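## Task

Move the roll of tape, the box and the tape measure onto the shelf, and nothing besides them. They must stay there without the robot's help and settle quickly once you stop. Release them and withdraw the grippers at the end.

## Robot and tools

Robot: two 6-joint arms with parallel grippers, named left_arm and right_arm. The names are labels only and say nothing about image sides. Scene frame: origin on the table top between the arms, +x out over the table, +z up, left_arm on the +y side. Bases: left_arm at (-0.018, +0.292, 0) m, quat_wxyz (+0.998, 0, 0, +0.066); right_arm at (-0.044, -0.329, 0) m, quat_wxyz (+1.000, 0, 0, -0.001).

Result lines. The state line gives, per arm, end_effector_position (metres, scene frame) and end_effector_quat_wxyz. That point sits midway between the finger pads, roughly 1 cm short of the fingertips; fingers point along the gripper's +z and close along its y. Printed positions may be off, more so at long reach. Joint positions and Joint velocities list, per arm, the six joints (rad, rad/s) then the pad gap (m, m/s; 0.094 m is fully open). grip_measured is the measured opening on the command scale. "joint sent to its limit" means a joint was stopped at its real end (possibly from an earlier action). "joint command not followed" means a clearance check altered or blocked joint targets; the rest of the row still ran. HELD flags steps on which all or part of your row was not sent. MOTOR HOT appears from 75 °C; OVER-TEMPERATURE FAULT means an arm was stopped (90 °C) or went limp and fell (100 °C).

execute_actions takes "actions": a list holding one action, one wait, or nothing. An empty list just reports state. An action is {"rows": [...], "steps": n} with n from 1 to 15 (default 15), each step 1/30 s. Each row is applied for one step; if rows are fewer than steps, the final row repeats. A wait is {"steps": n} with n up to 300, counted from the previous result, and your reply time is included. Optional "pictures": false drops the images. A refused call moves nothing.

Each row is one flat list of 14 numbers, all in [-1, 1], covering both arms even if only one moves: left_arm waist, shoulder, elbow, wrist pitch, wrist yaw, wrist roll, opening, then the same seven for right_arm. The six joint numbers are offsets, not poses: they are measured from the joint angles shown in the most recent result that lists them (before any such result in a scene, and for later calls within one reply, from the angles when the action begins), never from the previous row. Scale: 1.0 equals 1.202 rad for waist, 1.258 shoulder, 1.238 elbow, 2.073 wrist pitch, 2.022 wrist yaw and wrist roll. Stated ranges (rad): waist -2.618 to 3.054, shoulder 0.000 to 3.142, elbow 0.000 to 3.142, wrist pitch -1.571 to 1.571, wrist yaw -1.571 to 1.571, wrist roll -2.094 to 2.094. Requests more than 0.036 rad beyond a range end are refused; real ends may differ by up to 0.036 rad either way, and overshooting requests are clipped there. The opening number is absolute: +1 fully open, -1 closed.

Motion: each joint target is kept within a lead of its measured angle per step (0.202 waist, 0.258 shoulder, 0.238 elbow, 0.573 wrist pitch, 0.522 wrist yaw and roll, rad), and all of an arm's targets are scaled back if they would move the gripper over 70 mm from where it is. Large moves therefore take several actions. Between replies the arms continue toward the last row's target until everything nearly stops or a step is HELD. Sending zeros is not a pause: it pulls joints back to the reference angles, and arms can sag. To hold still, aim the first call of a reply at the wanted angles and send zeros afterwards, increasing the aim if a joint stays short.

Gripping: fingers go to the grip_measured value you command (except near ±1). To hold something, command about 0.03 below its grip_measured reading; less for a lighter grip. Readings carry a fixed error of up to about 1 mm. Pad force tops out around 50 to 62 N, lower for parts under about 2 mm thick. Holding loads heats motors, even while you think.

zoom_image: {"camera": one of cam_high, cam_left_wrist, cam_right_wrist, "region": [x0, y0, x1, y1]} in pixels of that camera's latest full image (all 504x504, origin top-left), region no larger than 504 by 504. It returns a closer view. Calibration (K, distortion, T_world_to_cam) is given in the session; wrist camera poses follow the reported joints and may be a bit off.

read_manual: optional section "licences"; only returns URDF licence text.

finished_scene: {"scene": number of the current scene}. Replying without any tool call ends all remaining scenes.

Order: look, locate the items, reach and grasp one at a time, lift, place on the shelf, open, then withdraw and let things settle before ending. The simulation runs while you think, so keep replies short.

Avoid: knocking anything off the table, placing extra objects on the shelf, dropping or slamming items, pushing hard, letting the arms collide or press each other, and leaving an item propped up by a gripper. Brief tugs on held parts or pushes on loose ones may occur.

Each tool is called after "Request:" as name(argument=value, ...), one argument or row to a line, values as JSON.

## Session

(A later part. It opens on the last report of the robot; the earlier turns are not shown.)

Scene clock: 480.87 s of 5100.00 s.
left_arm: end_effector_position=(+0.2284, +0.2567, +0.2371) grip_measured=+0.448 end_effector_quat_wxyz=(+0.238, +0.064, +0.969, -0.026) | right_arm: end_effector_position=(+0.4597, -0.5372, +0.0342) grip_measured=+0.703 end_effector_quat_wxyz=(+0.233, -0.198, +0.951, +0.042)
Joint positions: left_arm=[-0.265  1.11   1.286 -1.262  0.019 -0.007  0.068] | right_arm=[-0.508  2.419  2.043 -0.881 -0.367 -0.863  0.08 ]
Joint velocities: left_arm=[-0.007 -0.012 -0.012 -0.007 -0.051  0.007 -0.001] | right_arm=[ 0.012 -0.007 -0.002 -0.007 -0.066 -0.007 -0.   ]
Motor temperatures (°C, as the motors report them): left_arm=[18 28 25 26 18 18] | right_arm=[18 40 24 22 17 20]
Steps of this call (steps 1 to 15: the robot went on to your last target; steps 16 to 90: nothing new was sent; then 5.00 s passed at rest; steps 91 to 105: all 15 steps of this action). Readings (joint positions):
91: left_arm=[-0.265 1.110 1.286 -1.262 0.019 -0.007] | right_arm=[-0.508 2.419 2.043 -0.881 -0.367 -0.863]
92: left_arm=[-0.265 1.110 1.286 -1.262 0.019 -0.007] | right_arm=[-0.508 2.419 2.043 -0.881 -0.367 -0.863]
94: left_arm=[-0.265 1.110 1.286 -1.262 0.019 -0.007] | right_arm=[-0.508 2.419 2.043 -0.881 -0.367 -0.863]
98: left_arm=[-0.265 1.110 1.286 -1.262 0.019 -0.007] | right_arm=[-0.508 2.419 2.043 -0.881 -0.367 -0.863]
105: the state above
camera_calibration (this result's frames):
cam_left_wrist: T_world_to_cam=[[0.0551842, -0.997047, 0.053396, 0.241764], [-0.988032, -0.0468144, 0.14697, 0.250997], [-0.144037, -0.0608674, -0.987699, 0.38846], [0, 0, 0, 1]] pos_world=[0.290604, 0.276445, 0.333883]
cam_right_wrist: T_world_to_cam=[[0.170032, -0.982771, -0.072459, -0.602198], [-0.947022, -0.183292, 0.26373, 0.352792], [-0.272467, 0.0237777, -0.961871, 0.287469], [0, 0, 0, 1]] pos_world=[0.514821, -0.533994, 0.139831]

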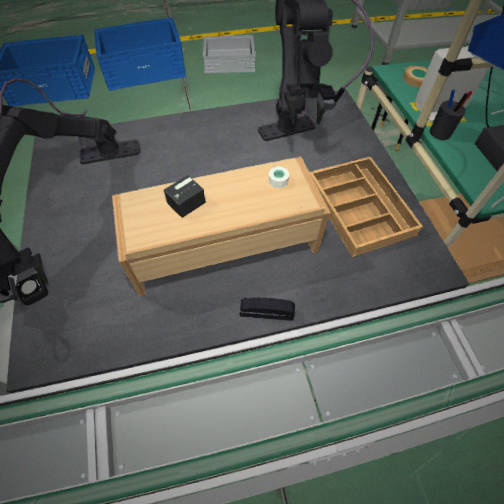

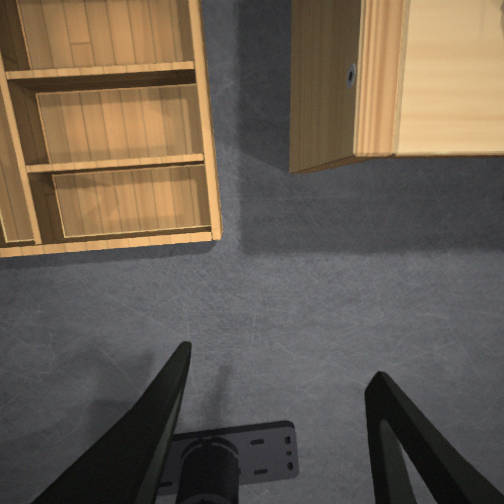

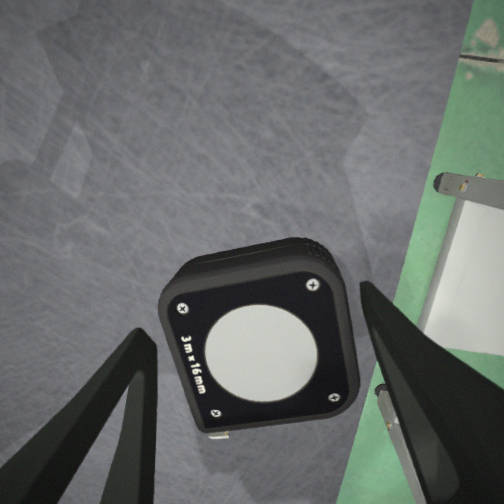

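Request:
execute_actions(
  actions=[
    {"rows": [[0,-0.005,0,0,0,0,0.45,0,0.005,-0.010,0,0,0,0.7],[0,-0.005,0,0,0,0,0.45,0,0.005,-0.013,0,0,0,0.7],[0,-0.005,0,0,0,0,0.45,0,0.005,-0.016,0,0,0,0.7],[0,-0.005,0,0,0,0,0.45,0,0.005,-0.019,0,0,0,0.7],[0,-0.005,0,0,0,0,0.45,0,0.005,-0.022,0,0,0,0.7],[0,-0.005,0,0,0,0,0.45,0,0.005,-0.024,0,0,0,0.7],[0,-0.005,0,0,0,0,0.45,0,0.005,-0.026,0,0,0,0.7],[0,-0.005,0,0,0,0,0.45,0,0.005,-0.028,0,0,0,0.7]], "steps": 12},
  ],
  pictures=false,
)

Request:
execute_actions(
  actions=[
    {"rows": [[0,0,0,0,0,0,0.45,0,0,0,0,0,0,0.65],[0,0,0,0,0,0,0.45,0,0,0,0,0,0,0.6],[0,0,0,0,0,0,0.45,0,0,0,0,0,0,0.55],[0,0,0,0,0,0,0.45,0,0,0,0,0,0,0.5],[0,0,0,0,0,0,0.45,0,0,0,0,0,0,0.46],[0,0,0,0,0,0,0.45,0,0,0,0,0,0,0.43],[0,0,0,0,0,0,0.45,0,0,0,0,0,0,0.40],[0,0,0,0,0,0,0.45,0,0,0,0,0,0,0.38],[0,0,0,0,0,0,0.45,0,0,0,0,0,0,0.36],[0,0,0,0,0,0,0.45,0,0,0,0,0,0,0.34],[0,0,0,0,0,0,0.45,0,0,0,0,0,0,0.32],[0,0,0,0,0,0,0.45,0,0,0,0,0,0,0.30],[0,0,0,0,0,0,0.45,0,0,0,0,0,0,0.28],[0,0,0,0,0,0,0.45,0,0,0,0,0,0,0.26],[0,0,0,0,0,0,0.45,0,0,0,0,0,0,0.25]], "steps": 15},
  ],
  pictures=false,
)

Request:
execute_actions(
  actions=[
    {"steps": 8},
  ],
)

Scene clock: 494.57 s of 5100.00 s.
left_arm: end_effector_position=(+0.2284, +0.2567, +0.2371) grip_measured=+0.448 end_effector_quat_wxyz=(+0.238, +0.064, +0.969, -0.026) | right_arm: end_effector_position=(+0.4557, -0.5350, +0.0285) grip_measured=+0.703 end_effector_quat_wxyz=(+0.227, -0.197, +0.953, +0.047)
Joint positions: left_arm=[-0.265  1.11   1.286 -1.262  0.019 -0.007  0.068] | right_arm=[-0.508  2.419  2.025 -0.881 -0.367 -0.863  0.08 ]
Joint velocities: left_arm=[-0.007 -0.017  0.007  0.139 -0.081 -0.022 -0.001] | right_arm=[-0.012  0.002 -0.012 -0.007 -0.022  0.007 -0.001]
Motor temperatures (°C, as the motors report them): left_arm=[18 27 25 26 18 18] | right_arm=[18 40 25 22 17 20]
Steps of this call (steps 1 to 15: the robot went on to your last target; steps 16 to 90: nothing new was sent; then 10.30 s passed at rest; steps 91 to 102: all 12 steps of this action). Readings (joint positions):
91: left_arm=[-0.265 1.110 1.286 -1.262 0.019 -0.007] | right_arm=[-0.508 2.419 2.043 -0.881 -0.367 -0.863]
92: left_arm=[-0.265 1.110 1.286 -1.262 0.019 -0.007] | right_arm=[-0.508 2.419 2.043 -0.881 -0.367 -0.863]
94: left_arm=[-0.265 1.110 1.286 -1.262 0.019 -0.007] | right_arm=[-0.508 2.419 2.043 -0.881 -0.367 -0.863]
98: left_arm=[-0.265 1.110 1.286 -1.262 0.019 -0.007] | right_arm=[-0.508 2.419 2.036 -0.881 -0.367 -0.863]
102: the state above

Scene clock: 495.07 s of 5100.00 s.
left_arm: end_effector_position=(+0.2284, +0.2567, +0.2371) grip_measured=+0.448 end_effector_quat_wxyz=(+0.238, +0.064, +0.969, -0.026) | right_arm: end_effector_position=(+0.4556, -0.5351, +0.0283) grip_measured=+0.378 end_effector_quat_wxyz=(+0.226, -0.197, +0.953, +0.047)
Joint positions: left_arm=[-0.265  1.11   1.286 -1.262  0.019 -0.007  0.068] | right_arm=[-0.508  2.419  2.025 -0.88  -0.365 -0.863  0.065]
Joint velocities: left_arm=[ 0.012  0.002 -0.002 -0.051 -0.051 -0.007 -0.001] | right_arm=[-0.012  0.017 -0.007  0.066 -0.022 -0.051 -0.   ]
Motor temperatures (°C, as the motors report them): left_arm=[18 27 25 26 18 18] | right_arm=[18 40 25 22 17 20]
Steps of this call (steps 1 to 15: all 15 steps of this action). Readings (joint positions):
1: left_arm=[-0.265 1.110 1.286 -1.262 0.019 -0.007] | right_arm=[-0.508 2.419 2.025 -0.881 -0.367 -0.863]
2: left_arm=[-0.265 1.110 1.286 -1.262 0.019 -0.007] | right_arm=[-0.508 2.419 2.025 -0.881 -0.366 -0.863]
4: left_arm=[-0.265 1.110 1.286 -1.262 0.019 -0.007] | right_arm=[-0.508 2.419 2.025 -0.880 -0.366 -0.863]
8: left_arm=[-0.265 1.110 1.286 -1.262 0.019 -0.007] | right_arm=[-0.508 2.419 2.025 -0.880 -0.365 -0.863]
15: the state above

Scene clock: 495.33 s of 5100.00 s.
left_arm: end_effector_position=(+0.2284, +0.2567, +0.2371) grip_measured=+0.448 end_effector_quat_wxyz=(+0.238, +0.064, +0.969, -0.026) | right_arm: end_effector_position=(+0.4556, -0.5351, +0.0283) grip_measured=+0.378 end_effector_quat_wxyz=(+0.226, -0.197, +0.953, +0.047)
Joint positions: left_arm=[-0.265  1.11   1.286 -1.262  0.019 -0.007  0.068] | right_arm=[-0.508  2.419  2.025 -0.88  -0.365 -0.863  0.065]
Joint velocities: left_arm=[ 0.007 -0.007 -0.002 -0.007 -0.037 -0.007  0.001] | right_arm=[-0.012  0.007 -0.007  0.037  0.11   0.081 -0.001]
Motor temperatures (°C, as the motors report them): left_arm=[18 27 25 26 18 18] | right_arm=[18 40 25 22 17 20]
Steps of this call (steps 1 to 8: the robot went on to your last target). Readings (joint positions):
1: left_arm=[-0.265 1.110 1.286 -1.262 0.019 -0.007] | right_arm=[-0.508 2.419 2.025 -0.880 -0.365 -0.863]
2: left_arm=[-0.265 1.110 1.286 -1.262 0.019 -0.007] | right_arm=[-0.508 2.419 2.025 -0.880 -0.365 -0.863]
4: left_arm=[-0.265 1.110 1.286 -1.262 0.019 -0.007] | right_arm=[-0.508 2.419 2.025 -0.880 -0.365 -0.863]
8: the state above
camera_calibration (this result's frames):
cam_left_wrist: T_world_to_cam=[[0.0551842, -0.997047, 0.053396, 0.241764], [-0.988032, -0.0468144, 0.14697, 0.250997], [-0.144037, -0.0608674, -0.987699, 0.38846], [0, 0, 0, 1]] pos_world=[0.290604, 0.276445, 0.333883]
cam_right_wrist: T_world_to_cam=[[0.168493, -0.982253, -0.0823944, -0.598668], [-0.942892, -0.184978, 0.277015, 0.347729], [-0.28734, 0.0310138, -0.957326, 0.291204], [0, 0, 0, 1]] pos_world=[0.512417, -0.532753, 0.133124]

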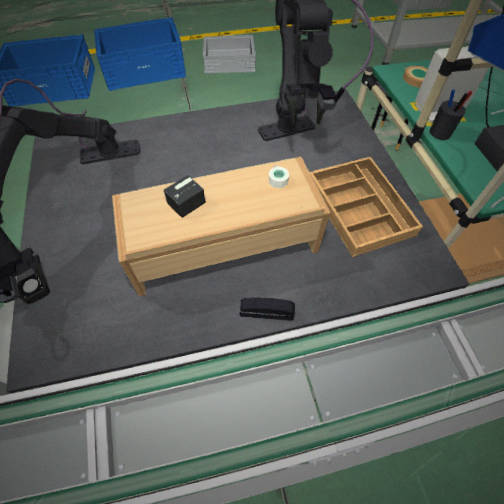

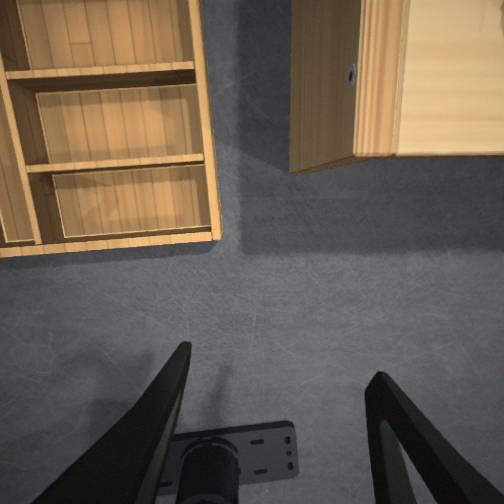

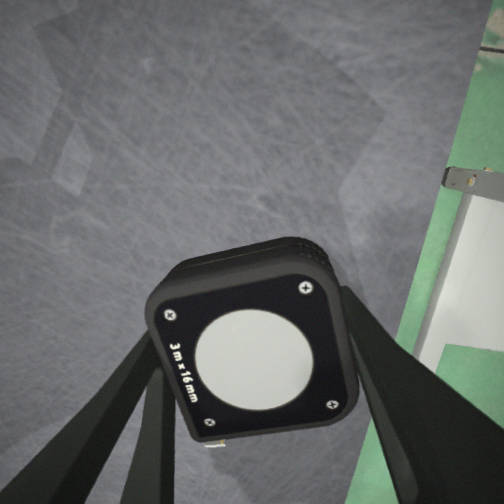

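Request:
execute_actions(
  actions=[
    {"rows": [[0,-0.005,0,0,0,0,0.45,0,-0.008,0.008,0,0,0,0.335],[0,-0.005,0,0,0,0,0.45,0,-0.013,0.010,0,0,0,0.335],[0,-0.005,0,0,0,0,0.45,0,-0.019,0.012,0,0,0,0.335],[0,-0.005,0,0,0,0,0.45,0,-0.027,0.012,0,0,0,0.335],[0,-0.005,0,0,0,0,0.45,0,-0.037,0.012,0,0,0,0.335],[0,-0.005,0,0,0,0,0.45,0,-0.048,0.012,0,0.001,0.001,0.335],[0,-0.005,0,0,0,0,0.45,0,-0.059,0.012,-0.001,0.002,0.003,0.335],[0,-0.005,0,0,0,0,0.45,0,-0.072,0.012,-0.002,0.003,0.006,0.335],[0,-0.005,0,0,0,0,0.45,0,-0.085,0.012,-0.004,0.005,0.010,0.335],[0,-0.005,0,0,0,0,0.45,0,-0.097,0.012,-0.006,0.008,0.015,0.335],[0,-0.005,0,0,0,0,0.45,0,-0.110,0.012,-0.008,0.011,0.021,0.335],[0,-0.005,0,0,0,0,0.45,0,-0.124,0.012,-0.010,0.014,0.027,0.335],[0,-0.005,0,0,0,0,0.45,0,-0.137,0.012,-0.013,0.017,0.034,0.335],[0,-0.005,0,0,0,0,0.45,0,-0.151,0.012,-0.016,0.021,0.041,0.335],[0,-0.005,0,0,0,0,0.45,0,-0.164,0.012,-0.019,0.025,0.049,0.335]], "steps": 15},
  ],
  pictures=false,
)

Request:
execute_actions(
  actions=[
    {"rows": [[0,0,0,0,0,0,0.45,0.0025,-0.040,0.008,-0.015,0.019,0.0415,0.335],[0,0,0,0,0,0,0.45,0.006,-0.054,0.006,-0.018,0.024,0.053,0.335],[0,0,0,0,0,0,0.45,0.011,-0.067,0.003,-0.022,0.029,0.0645,0.335],[0,0,0,0,0,0,0.45,0.0175,-0.080,0.001,-0.025,0.034,0.076,0.335],[0,0,0,0,0,0,0.45,0.025,-0.093,-0.001,-0.028,0.039,0.0875,0.335],[0,0,0,0,0,0,0.45,0.034,-0.107,-0.003,-0.031,0.044,0.099,0.335],[0,0,0,0,0,0,0.45,0.0425,-0.120,-0.005,-0.034,0.049,0.1105,0.335],[0,0,0,0,0,0,0.45,0.0525,-0.133,-0.008,-0.038,0.054,0.122,0.335],[0,0,0,0,0,0,0.45,0.0625,-0.146,-0.010,-0.041,0.059,0.1335,0.335],[0,0,0,0,0,0,0.45,0.0725,-0.160,-0.012,-0.044,0.064,0.145,0.335],[0,0,0,0,0,0,0.45,0.0825,-0.173,-0.014,-0.047,0.069,0.1565,0.335],[0,0,0,0,0,0,0.45,0.094,-0.186,-0.016,-0.050,0.074,0.168,0.335],[0,0,0,0,0,0,0.45,0.104,-0.199,-0.019,-0.054,0.079,0.1795,0.335],[0,0,0,0,0,0,0.45,0.115,-0.213,-0.021,-0.057,0.084,0.191,0.335],[0,0,0,0,0,0,0.45,0.125,-0.226,-0.023,-0.060,0.088,0.203,0.335]], "steps": 15},
  ],
  pictures=false,
)

Request:
execute_actions(
  actions=[
    {"rows": [[0,0,0,0,0,0,0.45,0.030,-0.041,-0.006,-0.017,0.025,0.060,0.335],[0,0,0,0,0,0,0.45,0.044,-0.054,-0.008,-0.020,0.030,0.071,0.335],[0,0,0,0,0,0,0.45,0.060,-0.066,-0.010,-0.024,0.034,0.082,0.335],[0,0,0,0,0,0,0.45,0.077,-0.078,-0.012,-0.027,0.038,0.093,0.335],[0,0,0,0,0,0,0.45,0.095,-0.089,-0.014,-0.030,0.043,0.103,0.335],[0,0,0,0,0,0,0.45,0.114,-0.099,-0.016,-0.033,0.047,0.114,0.335],[0,0,0,0,0,0,0.45,0.133,-0.108,-0.018,-0.036,0.051,0.125,0.335],[0,0,0,0,0,0,0.45,0.152,-0.116,-0.020,-0.040,0.055,0.136,0.335],[0,0,0,0,0,0,0.45,0.169,-0.123,-0.022,-0.043,0.060,0.147,0.335],[0,0,0,0,0,0,0.45,0.184,-0.129,-0.024,-0.046,0.064,0.158,0.335],[0,0,0,0,0,0,0.45,0.197,-0.134,-0.026,-0.049,0.068,0.169,0.335],[0,0,0,0,0,0,0.45,0.208,-0.138,-0.028,-0.052,0.073,0.180,0.335],[0,0,0,0,0,0,0.45,0.217,-0.142,-0.030,-0.056,0.077,0.191,0.335],[0,0,0,0,0,0,0.45,0.224,-0.145,-0.030,-0.059,0.081,0.201,0.335],[0,0,0,0,0,0,0.45,0.228,-0.147,-0.030,-0.062,0.085,0.212,0.335]], "steps": 15},
  ],
)

Scene clock: 572.83 s of 5100.00 s.
left_arm: end_effector_position=(+0.2284, +0.2567, +0.2371) grip_measured=+0.448 end_effector_quat_wxyz=(+0.238, +0.064, +0.969, -0.026) | right_arm: end_effector_position=(+0.4570, -0.5420, +0.1025) grip_measured=+0.378 end_effector_quat_wxyz=(+0.265, -0.182, +0.947, -0.001)
Joint positions: left_arm=[-0.265  1.11   1.286 -1.262  0.019 -0.007  0.068] | right_arm=[-0.508  2.269  2.025 -0.899 -0.334 -0.817  0.065]
Joint velocities: left_arm=[-0.007  0.002 -0.017  0.051  0.037  0.095  0.001] | right_arm=[-0.017 -0.618 -0.007 -0.11   0.095  0.315 -0.002]
Motor temperatures (°C, as the motors report them): left_arm=[18 27 25 26 18 18] | right_arm=[18 43 25 21 17 20]
Steps of this call (steps 1 to 15: the robot went on to your last target; steps 16 to 90: nothing new was sent; then 74.00 s passed at rest; steps 91 to 105: all 15 steps of this action). Readings (joint positions):
91: left_arm=[-0.265 1.110 1.286 -1.262 0.019 -0.007] | right_arm=[-0.508 2.419 2.025 -0.880 -0.365 -0.863]
92: left_arm=[-0.265 1.110 1.286 -1.262 0.019 -0.007] | right_arm=[-0.508 2.419 2.025 -0.880 -0.365 -0.863]
94: left_arm=[-0.265 1.110 1.286 -1.262 0.019 -0.007] | right_arm=[-0.508 2.418 2.025 -0.880 -0.365 -0.863]
98: left_arm=[-0.265 1.110 1.286 -1.262 0.019 -0.007] | right_arm=[-0.508 2.397 2.025 -0.884 -0.359 -0.862]
105: the state above

Scene clock: 573.33 s of 5100.00 s.
left_arm: end_effector_position=(+0.2284, +0.2567, +0.2371) grip_measured=+0.448 end_effector_quat_wxyz=(+0.238, +0.064, +0.969, -0.026) | right_arm: end_effector_position=(+0.4462, -0.4901, +0.1976) grip_measured=+0.378 end_effector_quat_wxyz=(+0.284, -0.087, +0.954, -0.033)
Joint positions: left_arm=[-0.265  1.11   1.286 -1.262  0.019 -0.007  0.068] | right_arm=[-0.384  2.042  2.012 -0.991 -0.196 -0.512  0.065]
Joint velocities: left_arm=[-0.002 -0.002 -0.007  0.022  0.037 -0.022 -0.   ] | right_arm=[ 0.427 -0.515 -0.081 -0.3    0.212  0.608  0.   ]
Motor temperatures (°C, as the motors report them): left_arm=[18 27 25 26 18 18] | right_arm=[18 43 25 21 17 20]
Steps of this call (steps 1 to 15: all 15 steps of this action). Readings (joint positions):
1: left_arm=[-0.265 1.110 1.286 -1.262 0.019 -0.007] | right_arm=[-0.508 2.250 2.025 -0.901 -0.327 -0.803]
2: left_arm=[-0.265 1.110 1.286 -1.262 0.019 -0.007] | right_arm=[-0.508 2.232 2.025 -0.903 -0.320 -0.787]
4: left_arm=[-0.265 1.110 1.286 -1.262 0.019 -0.007] | right_arm=[-0.507 2.202 2.025 -0.912 -0.302 -0.751]
8: left_arm=[-0.265 1.110 1.286 -1.262 0.019 -0.007] | right_arm=[-0.483 2.153 2.025 -0.940 -0.259 -0.669]
15: the state above

Scene clock: 573.83 s of 5100.00 s.
left_arm: end_effector_position=(+0.2284, +0.2567, +0.2371) grip_measured=+0.448 end_effector_quat_wxyz=(+0.238, +0.064, +0.969, -0.026) | right_arm: end_effector_position=(+0.4307, -0.3708, +0.2518) grip_measured=+0.378 end_effector_quat_wxyz=(+0.295, -0.043, +0.954, -0.008)
Joint positions: left_arm=[-0.265  1.11   1.286 -1.262  0.019 -0.007  0.068] | right_arm=[-0.115  1.88   1.993 -1.087 -0.076 -0.184  0.065]
Joint velocities: left_arm=[ 0.002 -0.007 -0.002 -0.051  0.051  0.066 -0.001] | right_arm=[ 0.271 -0.105 -0.042 -0.286  0.242  0.623  0.001]
Motor temperatures (°C, as the motors report them): left_arm=[18 27 25 26 18 18] | right_arm=[18 43 25 22 17 20]
Steps of this call (steps 1 to 15: all 15 steps of this action). Readings (joint positions):
1: left_arm=[-0.265 1.110 1.286 -1.262 0.019 -0.007] | right_arm=[-0.369 2.026 2.012 -0.999 -0.188 -0.490]
2: left_arm=[-0.265 1.110 1.286 -1.262 0.019 -0.007] | right_arm=[-0.356 2.011 2.012 -1.005 -0.180 -0.469]
4: left_arm=[-0.265 1.110 1.286 -1.262 0.019 -0.007] | right_arm=[-0.328 1.985 2.012 -1.016 -0.161 -0.424]
8: left_arm=[-0.265 1.110 1.286 -1.262 0.019 -0.007] | right_arm=[-0.253 1.938 2.010 -1.040 -0.122 -0.337]
15: the state above
camera_calibration (this result's frames):
cam_left_wrist: T_world_to_cam=[[0.0551842, -0.997047, 0.053396, 0.241764], [-0.988032, -0.0468144, 0.14697, 0.250997], [-0.144037, -0.0608674, -0.987699, 0.38846], [0, 0, 0, 1]] pos_world=[0.290604, 0.276445, 0.333883]
cam_right_wrist: T_world_to_cam=[[-0.145915, -0.986647, -0.0723624, -0.283425], [-0.980594, 0.134563, 0.142577, 0.461339], [-0.130936, 0.0917622, -0.987135, 0.455525], [0, 0, 0, 1]] pos_world=[0.470675, -0.38352, 0.363379]

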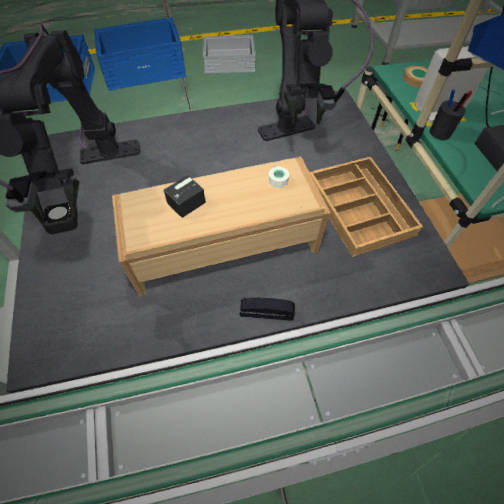

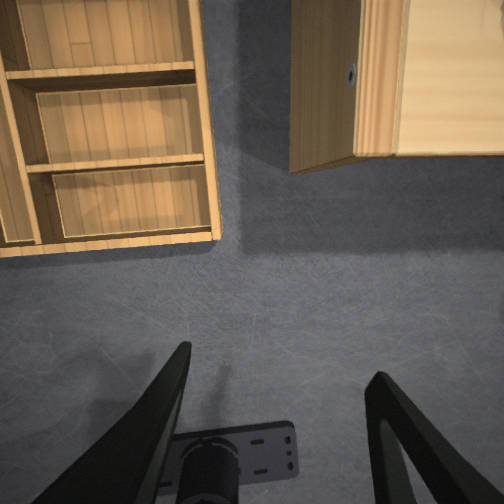

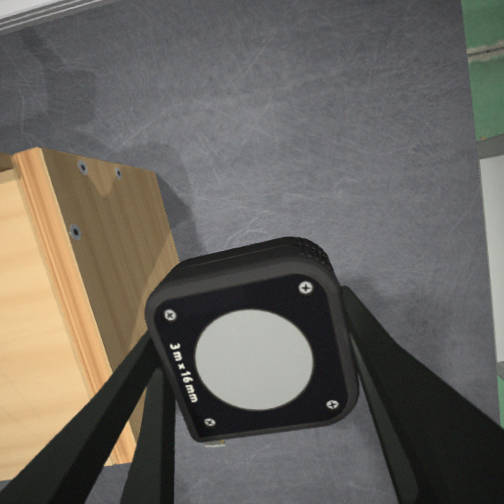

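Request:
execute_actions(
  actions=[
    {"rows": [[0,-0.005,0,0,0,0,0.45,0.006,-0.021,-0.016,-0.016,0.027,0.053,0.335],[0,-0.005,0,0,0,0,0.45,0.011,-0.025,-0.017,-0.017,0.029,0.057,0.335],[0,-0.005,0,0,0,0,0.45,0.017,-0.029,-0.018,-0.018,0.031,0.062,0.335],[0,-0.005,0,0,0,0,0.45,0.025,-0.033,-0.020,-0.019,0.033,0.067,0.335],[0,-0.005,0,0,0,0,0.45,0.034,-0.037,-0.022,-0.020,0.035,0.072,0.335],[0,-0.005,0,0,0,0,0.45,0.045,-0.041,-0.024,-0.021,0.037,0.077,0.335],[0,-0.005,0,0,0,0,0.45,0.056,-0.045,-0.026,-0.022,0.039,0.082,0.335],[0,-0.005,0,0,0,0,0.45,0.069,-0.049,-0.028,-0.023,0.041,0.087,0.335],[0,-0.005,0,0,0,0,0.45,0.082,-0.052,-0.030,-0.024,0.043,0.091,0.335],[0,-0.005,0,0,0,0,0.45,0.094,-0.054,-0.032,-0.024,0.045,0.094,0.335],[0,-0.005,0,0,0,0,0.45,0.107,-0.056,-0.034,-0.024,0.046,0.096,0.335],[0,-0.005,0,0,0,0,0.45,0.121,-0.056,-0.036,-0.024,0.046,0.096,0.335],[0,-0.005,0,0,0,0,0.45,0.133,-0.056,-0.038,-0.024,0.046,0.096,0.335],[0,-0.005,0,0,0,0,0.45,0.147,-0.056,-0.039,-0.024,0.046,0.096,0.335],[0,-0.005,0,0,0,0,0.45,0.160,-0.056,-0.040,-0.024,0.046,0.096,0.335]], "steps": 15},
  ],
  pictures=false,
)

Request:
execute_actions(
  actions=[
    {"rows": [[0,0,0,0,0,0,0.45,0.037,-0.012,-0.008,-0.004,0.010,0.010,0.335],[0,0,0,0,0,0,0.45,0.051,-0.012,-0.008,-0.004,0.010,0.010,0.335],[0,0,0,0,0,0,0.45,0.064,-0.012,-0.008,-0.004,0.010,0.010,0.335],[0,0,0,0,0,0,0.45,0.078,-0.012,-0.008,-0.004,0.010,0.010,0.335],[0,0,0,0,0,0,0.45,0.092,-0.012,-0.008,-0.004,0.010,0.010,0.335],[0,0,0,0,0,0,0.45,0.105,-0.012,-0.008,-0.004,0.010,0.010,0.335],[0,0,0,0,0,0,0.45,0.118,-0.012,-0.008,-0.004,0.010,0.010,0.335],[0,0,0,0,0,0,0.45,0.131,-0.012,-0.008,-0.004,0.010,0.010,0.335],[0,0,0,0,0,0,0.45,0.143,-0.012,-0.008,-0.004,0.010,0.010,0.335],[0,0,0,0,0,0,0.45,0.154,-0.012,-0.008,-0.004,0.010,0.010,0.335],[0,0,0,0,0,0,0.45,0.163,-0.012,-0.008,-0.004,0.010,0.010,0.335],[0,0,0,0,0,0,0.45,0.170,-0.012,-0.008,-0.004,0.010,0.010,0.335],[0,0,0,0,0,0,0.45,0.175,-0.012,-0.008,-0.004,0.010,0.010,0.335],[0,0,0,0,0,0,0.45,0.178,-0.012,-0.008,-0.004,0.010,0.010,0.335],[0,0,0,0,0,0,0.45,0.179,-0.012,-0.008,-0.004,0.010,0.010,0.335]], "steps": 15},
  ],
  pictures=false,
)

Request:
execute_actions(
  actions=[
    {"steps": 6},
  ],
)

Scene clock: 602.73 s of 5100.00 s.
left_arm: end_effector_position=(+0.2284, +0.2567, +0.2371) grip_measured=+0.448 end_effector_quat_wxyz=(+0.238, +0.064, +0.969, -0.026) | right_arm: end_effector_position=(+0.4119, -0.3087, +0.2553) grip_measured=+0.378 end_effector_quat_wxyz=(+0.279, -0.025, +0.960, +0.004)
Joint positions: left_arm=[-0.265  1.11   1.286 -1.262  0.019 -0.007  0.068] | right_arm=[ 0.046  1.831  1.961 -1.135  0.001 -0.01   0.065]
Joint velocities: left_arm=[-0.007  0.002 -0.012 -0.022  0.007  0.022  0.   ] | right_arm=[ 0.457 -0.037 -0.022 -0.051  0.007  0.11  -0.   ]
Motor temperatures (°C, as the motors report them): left_arm=[18 26 25 26 18 18] | right_arm=[18 40 24 22 17 20]
Steps of this call (steps 1 to 30: the robot went on to your last target; steps 31 to 90: nothing new was sent; then 25.40 s passed at rest; steps 91 to 105: all 15 steps of this action). Readings (joint positions):
91: left_arm=[-0.265 1.110 1.286 -1.262 0.019 -0.007] | right_arm=[-0.105 1.876 1.986 -1.120 -0.035 -0.091]
92: left_arm=[-0.265 1.110 1.286 -1.262 0.019 -0.007] | right_arm=[-0.105 1.876 1.986 -1.121 -0.034 -0.088]
94: left_arm=[-0.265 1.110 1.286 -1.262 0.019 -0.007] | right_arm=[-0.103 1.875 1.985 -1.122 -0.029 -0.079]
98: left_arm=[-0.265 1.110 1.286 -1.262 0.019 -0.007] | right_arm=[-0.074 1.859 1.971 -1.128 -0.011 -0.050]
105: the state above

Scene clock: 603.23 s of 5100.00 s.
left_arm: end_effector_position=(+0.2284, +0.2567, +0.2371) grip_measured=+0.448 end_effector_quat_wxyz=(+0.238, +0.064, +0.969, -0.026) | right_arm: end_effector_position=(+0.3962, -0.2155, +0.2541) grip_measured=+0.378 end_effector_quat_wxyz=(+0.274, -0.120, +0.954, +0.031)
Joint positions: left_arm=[-0.265  1.11   1.286 -1.262  0.019 -0.007  0.068] | right_arm=[ 0.256  1.831  1.96  -1.142  0.008  0.001  0.065]
Joint velocities: left_arm=[-0.007  0.007  0.017 -0.081  0.066 -0.007 -0.   ] | right_arm=[ 0.164 -0.017  0.007 -0.051  0.037  0.007  0.001]
Motor temperatures (°C, as the motors report them): left_arm=[18 26 25 26 18 18] | right_arm=[18 40 24 22 17 20]
Steps of this call (steps 1 to 15: all 15 steps of this action). Readings (joint positions):
1: left_arm=[-0.265 1.110 1.286 -1.262 0.019 -0.007] | right_arm=[0.062 1.831 1.960 -1.136 0.002 -0.007]
2: left_arm=[-0.265 1.110 1.286 -1.262 0.019 -0.007] | right_arm=[0.077 1.831 1.960 -1.137 0.003 -0.005]
4: left_arm=[-0.265 1.110 1.286 -1.262 0.019 -0.007] | right_arm=[0.107 1.831 1.960 -1.139 0.005 -0.003]
8: left_arm=[-0.265 1.110 1.286 -1.262 0.019 -0.007] | right_arm=[0.170 1.831 1.960 -1.141 0.008 0.000]
15: the state above

Scene clock: 603.43 s of 5100.00 s.
left_arm: end_effector_position=(+0.2284, +0.2567, +0.2371) grip_measured=+0.448 end_effector_quat_wxyz=(+0.238, +0.064, +0.969, -0.026) | right_arm: end_effector_position=(+0.3956, -0.2138, +0.2540) grip_measured=+0.378 end_effector_quat_wxyz=(+0.273, -0.122, +0.954, +0.031)
Joint positions: left_arm=[-0.265  1.11   1.286 -1.262  0.019 -0.007  0.068] | right_arm=[ 0.261  1.831  1.96  -1.143  0.009  0.002  0.065]
Joint velocities: left_arm=[-0.002 -0.002  0.007 -0.022 -0.022  0.066 -0.   ] | right_arm=[ 0.007  0.007  0.007 -0.081  0.022 -0.022  0.   ]
Motor temperatures (°C, as the motors report them): left_arm=[18 26 25 26 18 18] | right_arm=[18 40 24 22 17 20]
Steps of this call (steps 1 to 6: the robot went on to your last target). Readings (joint positions):
1: left_arm=[-0.265 1.110 1.286 -1.262 0.019 -0.007] | right_arm=[0.260 1.831 1.960 -1.142 0.008 0.001]
2: left_arm=[-0.265 1.110 1.286 -1.262 0.019 -0.007] | right_arm=[0.261 1.831 1.960 -1.143 0.008 0.001]
4: left_arm=[-0.265 1.110 1.286 -1.262 0.019 -0.007] | right_arm=[0.261 1.831 1.960 -1.143 0.009 0.001]
6: the state above
camera_calibration (this result's frames):
cam_left_wrist: T_world_to_cam=[[0.0551842, -0.997047, 0.053396, 0.241764], [-0.988032, -0.0468144, 0.14697, 0.250997], [-0.144037, -0.0608674, -0.987699, 0.38846], [0, 0, 0, 1]] pos_world=[0.290604, 0.276445, 0.333883]
cam_right_wrist: T_world_to_cam=[[0.0233414, -0.995051, -0.096586, -0.196007], [-0.981048, -0.0413869, 0.189294, 0.356102], [-0.192354, 0.0903371, -0.977159, 0.460176], [0, 0, 0, 1]] pos_world=[0.442445, -0.22187, 0.363325]

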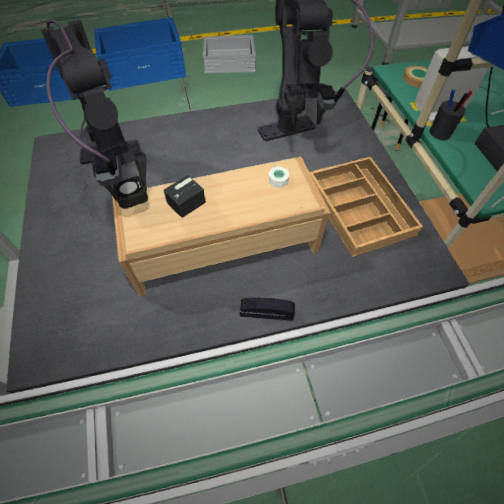

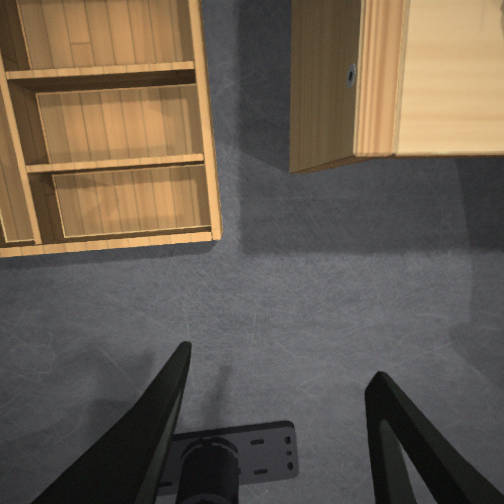

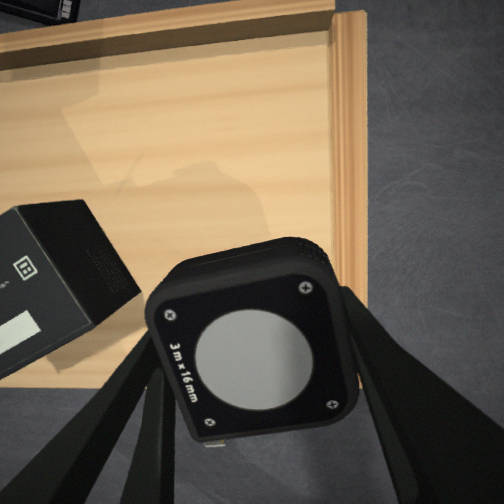

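Request:
execute_actions(
  actions=[
    {"rows": [[0,-0.005,0,0,0,0,0.45,0.004,0.002,0.005,0.002,-0.003,0,0.335],[0,-0.005,0,0,0,0,0.45,0.008,0.006,0.005,0.004,-0.006,0,0.335],[0,-0.005,0,0,0,0,0.45,0.011,0.010,0.005,0.006,-0.008,0,0.335],[0,-0.005,0,0,0,0,0.45,0.014,0.015,0.005,0.008,-0.008,0,0.335],[0,-0.005,0,0,0,0,0.45,0.016,0.020,0.005,0.010,-0.008,0,0.335],[0,-0.005,0,0,0,0,0.45,0.017,0.025,0.005,0.012,-0.008,0,0.335],[0,-0.005,0,0,0,0,0.45,0.017,0.030,0.005,0.014,-0.008,0,0.335],[0,-0.005,0,0,0,0,0.45,0.017,0.035,0.005,0.016,-0.008,0,0.335],[0,-0.005,0,0,0,0,0.45,0.017,0.040,0.005,0.017,-0.008,0,0.335],[0,-0.005,0,0,0,0,0.45,0.017,0.045,0.005,0.018,-0.008,0,0.335],[0,-0.005,0,0,0,0,0.45,0.017,0.049,0.005,0.018,-0.008,0,0.335],[0,-0.005,0,0,0,0,0.45,0.017,0.053,0.005,0.018,-0.008,0,0.335],[0,-0.005,0,0,0,0,0.45,0.017,0.056,0.005,0.018,-0.008,0,0.335],[0,-0.005,0,0,0,0,0.45,0.017,0.058,0.005,0.018,-0.008,0,0.335],[0,-0.005,0,0,0,0,0.45,0.017,0.060,0.005,0.018,-0.008,0,0.335]], "steps": 15},
  ],
  pictures=false,
)

Request:
execute_actions(
  actions=[
    {"steps": 6},
  ],
)

Scene clock: 630.53 s of 5100.00 s.
left_arm: end_effector_position=(+0.2284, +0.2567, +0.2371) grip_measured=+0.448 end_effector_quat_wxyz=(+0.238, +0.064, +0.969, -0.026) | right_arm: end_effector_position=(+0.4044, -0.2030, +0.2244) grip_measured=+0.378 end_effector_quat_wxyz=(+0.245, -0.131, +0.960, +0.033)
Joint positions: left_arm=[-0.265  1.11   1.286 -1.262  0.019 -0.007  0.068] | right_arm=[ 0.275  1.902  1.96  -1.13   0.001  0.002  0.065]
Joint velocities: left_arm=[ 0.002 -0.007 -0.027  0.081  0.066 -0.037  0.   ] | right_arm=[ 0.007  0.149  0.002  0.007 -0.037  0.022 -0.001]
Motor temperatures (°C, as the motors report them): left_arm=[18 26 25 26 18 18] | right_arm=[18 39 24 23 17 20]
Steps of this call (steps 1 to 15: the robot went on to your last target; steps 16 to 90: nothing new was sent; then 23.60 s passed at rest; steps 91 to 105: all 15 steps of this action). Readings (joint positions):
91: left_arm=[-0.265 1.110 1.286 -1.262 0.019 -0.007] | right_arm=[0.261 1.831 1.960 -1.143 0.009 0.002]
92: left_arm=[-0.265 1.110 1.286 -1.262 0.019 -0.007] | right_arm=[0.261 1.831 1.960 -1.143 0.009 0.002]
94: left_arm=[-0.265 1.110 1.286 -1.262 0.019 -0.007] | right_arm=[0.263 1.832 1.960 -1.143 0.008 0.002]
98: left_arm=[-0.265 1.110 1.286 -1.262 0.019 -0.007] | right_arm=[0.272 1.848 1.960 -1.140 0.005 0.002]
105: the state above

Scene clock: 630.73 s of 5100.00 s.
left_arm: end_effector_position=(+0.2284, +0.2567, +0.2371) grip_measured=+0.448 end_effector_quat_wxyz=(+0.238, +0.064, +0.969, -0.026) | right_arm: end_effector_position=(+0.4055, -0.2027, +0.2204) grip_measured=+0.378 end_effector_quat_wxyz=(+0.241, -0.131, +0.961, +0.033)
Joint positions: left_arm=[-0.265  1.11   1.286 -1.262  0.019 -0.007  0.068] | right_arm=[ 0.275  1.911  1.96  -1.129  0.001  0.002  0.065]
Joint velocities: left_arm=[ 0.002 -0.017  0.012 -0.007 -0.051  0.095  0.   ] | right_arm=[-0.012 -0.022  0.012  0.081 -0.022  0.022 -0.   ]
Motor temperatures (°C, as the motors report them): left_arm=[18 26 25 26 18 18] | right_arm=[18 39 24 23 17 20]
Steps of this call (steps 1 to 6: the robot went on to your last target). Readings (joint positions):
1: left_arm=[-0.265 1.110 1.286 -1.262 0.019 -0.007] | right_arm=[0.275 1.906 1.960 -1.130 0.001 0.002]
2: left_arm=[-0.265 1.110 1.286 -1.262 0.019 -0.007] | right_arm=[0.275 1.909 1.960 -1.130 0.001 0.002]
4: left_arm=[-0.265 1.110 1.286 -1.262 0.019 -0.007] | right_arm=[0.275 1.911 1.960 -1.130 0.001 0.002]
6: the state above
camera_calibration (this result's frames):
cam_left_wrist: T_world_to_cam=[[0.0551842, -0.997047, 0.053396, 0.241764], [-0.988032, -0.0468144, 0.14697, 0.250997], [-0.144037, -0.0608674, -0.987699, 0.38846], [0, 0, 0, 1]] pos_world=[0.290604, 0.276445, 0.333883]
cam_right_wrist: T_world_to_cam=[[0.0352085, -0.995519, -0.0877675, -0.195339], [-0.965667, -0.0565075, 0.253564, 0.349239], [-0.257387, 0.0758266, -0.963329, 0.448678], [0, 0, 0, 1]] pos_world=[0.459609, -0.208751, 0.326526]

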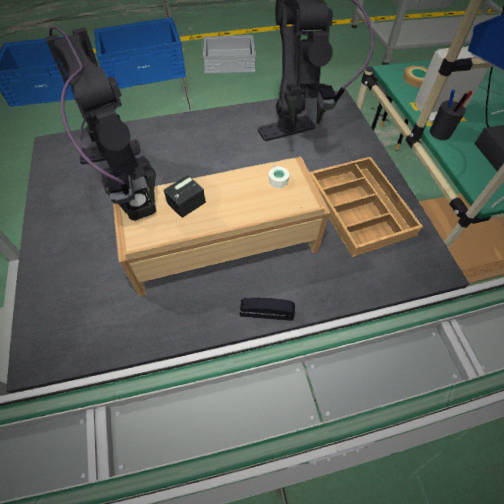

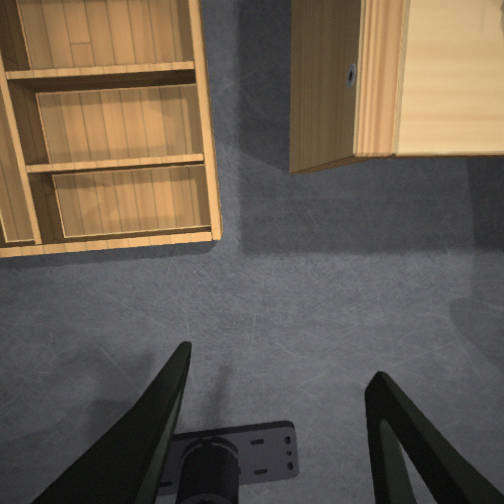

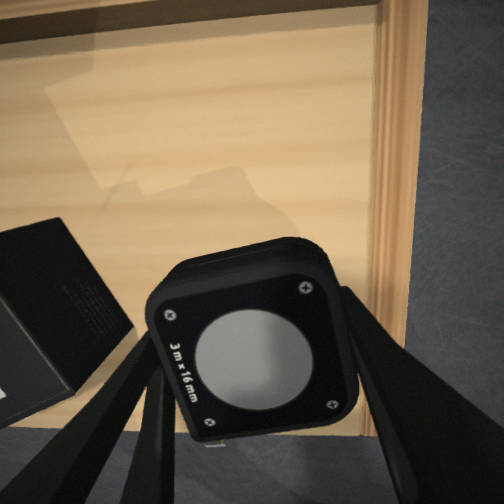

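Request:
execute_actions(
  actions=[
    {"rows": [[0,-0.005,0,0,0,0,0.45,0,0.005,0.005,0.006,0,0,0.335],[0,-0.005,0,0,0,0,0.45,0,0.008,0.005,0.006,0,0,0.335],[0,-0.005,0,0,0,0,0.45,0,0.010,0.005,0.006,0,0,0.335],[0,-0.005,0,0,0,0,0.45,0,0.012,0.005,0.006,0,0,0.335],[0,-0.005,0,0,0,0,0.45,0,0.013,0.005,0.006,0,0,0.335],[0,-0.005,0,0,0,0,0.45,0,0.014,0.005,0.006,0,0,0.335],[0,-0.005,0,0,0,0,0.45,0,0.015,0.005,0.006,0,0,0.335],[0,-0.005,0,0,0,0,0.45,0,0.016,0.005,0.006,0,0,0.335],[0,-0.005,0,0,0,0,0.45,0,0.017,0.005,0.006,0,0,0.335],[0,-0.005,0,0,0,0,0.45,0,0.018,0.005,0.006,0,0,0.335],[0,-0.005,0,0,0,0,0.45,0,0.019,0.005,0.006,0,0,0.335],[0,-0.005,0,0,0,0,0.45,0,0.020,0.005,0.006,0,0,0.335],[0,-0.005,0,0,0,0,0.45,0,0.021,0.005,0.006,0,0,0.335],[0,-0.005,0,0,0,0,0.45,0,0.022,0.005,0.006,0,0,0.335],[0,-0.005,0,0,0,0,0.45,0,0.023,0.005,0.006,0,0,0.335]], "steps": 15},
  ],
  pictures=false,
)

Request:
execute_actions(
  actions=[
    {"steps": 6},
  ],
  pictures=false,
)

Scene clock: 643.43 s of 5100.00 s.
left_arm: end_effector_position=(+0.2284, +0.2567, +0.2371) grip_measured=+0.448 end_effector_quat_wxyz=(+0.238, +0.064, +0.969, -0.026) | right_arm: end_effector_position=(+0.4081, -0.2020, +0.2102) grip_measured=+0.378 end_effector_quat_wxyz=(+0.231, -0.131, +0.964, +0.031)
Joint positions: left_arm=[-0.265  1.11   1.286 -1.262  0.019 -0.007  0.068] | right_arm=[ 0.275  1.934  1.96  -1.127  0.001  0.002  0.065]
Joint velocities: left_arm=[-0.007 -0.002 -0.002 -0.022 -0.095 -0.007  0.001] | right_arm=[ 0.002  0.042  0.002  0.022 -0.022 -0.022 -0.001]
Motor temperatures (°C, as the motors report them): left_arm=[18 26 25 26 18 18] | right_arm=[18 38 25 23 17 20]
Steps of this call (steps 1 to 15: the robot went on to your last target; steps 16 to 90: nothing new was sent; then 9.20 s passed at rest; steps 91 to 105: all 15 steps of this action). Readings (joint positions):
91: left_arm=[-0.265 1.110 1.286 -1.262 0.019 -0.007] | right_arm=[0.275 1.911 1.960 -1.127 0.001 0.002]
92: left_arm=[-0.265 1.110 1.286 -1.262 0.019 -0.007] | right_arm=[0.275 1.911 1.960 -1.127 0.001 0.002]
94: left_arm=[-0.265 1.110 1.286 -1.262 0.019 -0.007] | right_arm=[0.275 1.912 1.960 -1.127 0.001 0.002]
98: left_arm=[-0.265 1.110 1.286 -1.262 0.019 -0.007] | right_arm=[0.275 1.919 1.960 -1.127 0.001 0.002]
105: the state above

Scene clock: 643.63 s of 5100.00 s.
left_arm: end_effector_position=(+0.2284, +0.2567, +0.2371) grip_measured=+0.448 end_effector_quat_wxyz=(+0.238, +0.064, +0.969, -0.026) | right_arm: end_effector_position=(+0.4083, -0.2019, +0.2094) grip_measured=+0.378 end_effector_quat_wxyz=(+0.230, -0.131, +0.964, +0.031)
Joint positions: left_arm=[-0.265  1.11   1.286 -1.262  0.019 -0.007  0.068] | right_arm=[ 0.275  1.936  1.96  -1.127  0.001  0.002  0.065]
Joint velocities: left_arm=[ 0.012 -0.007  0.007  0.007 -0.037 -0.022 -0.001] | right_arm=[-0.017 -0.002 -0.017 -0.007  0.007  0.007 -0.001]
Motor temperatures (°C, as the motors report them): left_arm=[18 26 25 26 18 18] | right_arm=[18 38 25 23 17 20]
Steps of this call (steps 1 to 6: the robot went on to your last target). Readings (joint positions):
1: left_arm=[-0.265 1.110 1.286 -1.262 0.019 -0.007] | right_arm=[0.275 1.935 1.960 -1.127 0.001 0.002]
2: left_arm=[-0.265 1.110 1.286 -1.262 0.019 -0.007] | right_arm=[0.275 1.936 1.960 -1.127 0.001 0.002]
4: left_arm=[-0.265 1.110 1.286 -1.262 0.019 -0.007] | right_arm=[0.275 1.936 1.960 -1.127 0.001 0.002]
6: the state above

Request:
execute_actions(
  actions=[
    {"rows": [[0,-0.005,0,0,0,0,0.45,0,0.005,0.005,0.004,0,0,0.335],[0,-0.005,0,0,0,0,0.45,0,0.007,0.005,0.004,0,0,0.335],[0,-0.005,0,0,0,0,0.45,0,0.009,0.005,0.004,0,0,0.335],[0,-0.005,0,0,0,0,0.45,0,0.010,0.005,0.004,0,0,0.335],[0,-0.005,0,0,0,0,0.45,0,0.011,0.005,0.004,0,0,0.335],[0,-0.005,0,0,0,0,0.45,0,0.012,0.005,0.004,0,0,0.335],[0,-0.005,0,0,0,0,0.45,0,0.013,0.005,0.004,0,0,0.335],[0,-0.005,0,0,0,0,0.45,0,0.014,0.005,0.004,0,0,0.335],[0,-0.005,0,0,0,0,0.45,0,0.015,0.005,0.004,0,0,0.335],[0,-0.005,0,0,0,0,0.45,0,0.016,0.005,0.004,0,0,0.335],[0,-0.005,0,0,0,0,0.45,0,0.017,0.005,0.004,0,0,0.335],[0,-0.005,0,0,0,0,0.45,0,0.018,0.005,0.004,0,0,0.335]], "steps": 15},
  ],
)

Scene clock: 650.43 s of 5100.00 s.
left_arm: end_effector_position=(+0.2284, +0.2567, +0.2371) grip_measured=+0.448 end_effector_quat_wxyz=(+0.238, +0.064, +0.969, -0.026) | right_arm: end_effector_position=(+0.4094, -0.2016, +0.2058) grip_measured=+0.378 end_effector_quat_wxyz=(+0.227, -0.131, +0.965, +0.031)
Joint positions: left_arm=[-0.265  1.11   1.286 -1.262  0.019 -0.007  0.068] | right_arm=[ 0.275  1.944  1.96  -1.125  0.001  0.002  0.065]
Joint velocities: left_arm=[ 0.007 -0.002 -0.002 -0.066  0.022 -0.022  0.001] | right_arm=[-0.027 -0.007 -0.007 -0.022  0.066 -0.066 -0.   ]
Motor temperatures (°C, as the motors report them): left_arm=[18 26 25 26 18 18] | right_arm=[18 38 25 23 17 20]
Steps of this call (steps 1 to 15: the robot went on to your last target; steps 16 to 90: nothing new was sent; then 3.30 s passed at rest; steps 91 to 105: all 15 steps of this action). Readings (joint positions):
91: left_arm=[-0.265 1.110 1.286 -1.262 0.019 -0.007] | right_arm=[0.275 1.936 1.960 -1.127 0.001 0.002]
92: left_arm=[-0.265 1.110 1.286 -1.262 0.019 -0.007] | right_arm=[0.275 1.936 1.960 -1.127 0.001 0.002]
94: left_arm=[-0.265 1.110 1.286 -1.262 0.019 -0.007] | right_arm=[0.275 1.936 1.960 -1.127 0.001 0.002]
98: left_arm=[-0.265 1.110 1.286 -1.262 0.019 -0.007] | right_arm=[0.275 1.940 1.960 -1.127 0.001 0.002]
105: the state above
camera_calibration (this result's frames):
cam_left_wrist: T_world_to_cam=[[0.0551842, -0.997047, 0.053396, 0.241764], [-0.988032, -0.0468144, 0.14697, 0.250997], [-0.144037, -0.0608674, -0.987699, 0.38846], [0, 0, 0, 1]] pos_world=[0.290604, 0.276445, 0.333883]
cam_right_wrist: T_world_to_cam=[[0.0327941, -0.996195, -0.0807483, -0.196276], [-0.958, -0.0543598, 0.281569, 0.34827], [-0.284887, 0.0681231, -0.956137, 0.443715], [0, 0, 0, 1]] pos_world=[0.466488, -0.206824, 0.310341]

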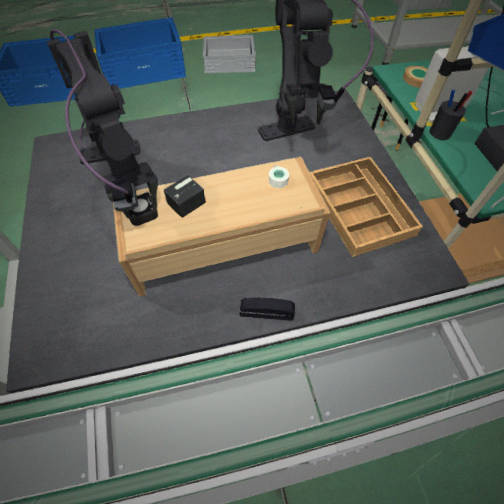

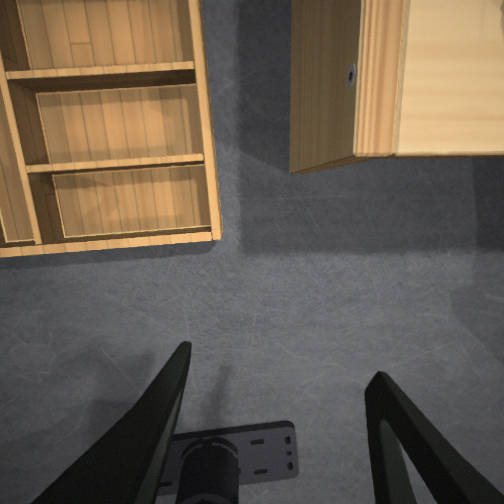

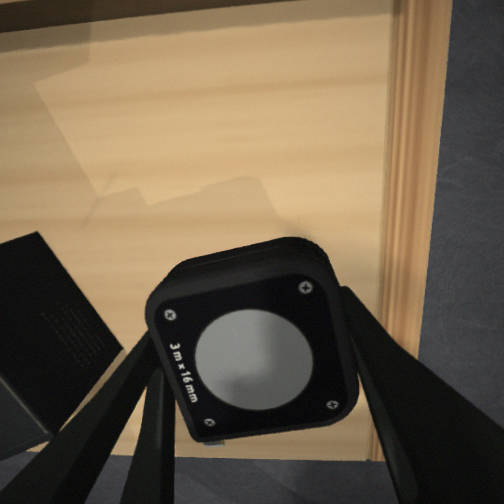

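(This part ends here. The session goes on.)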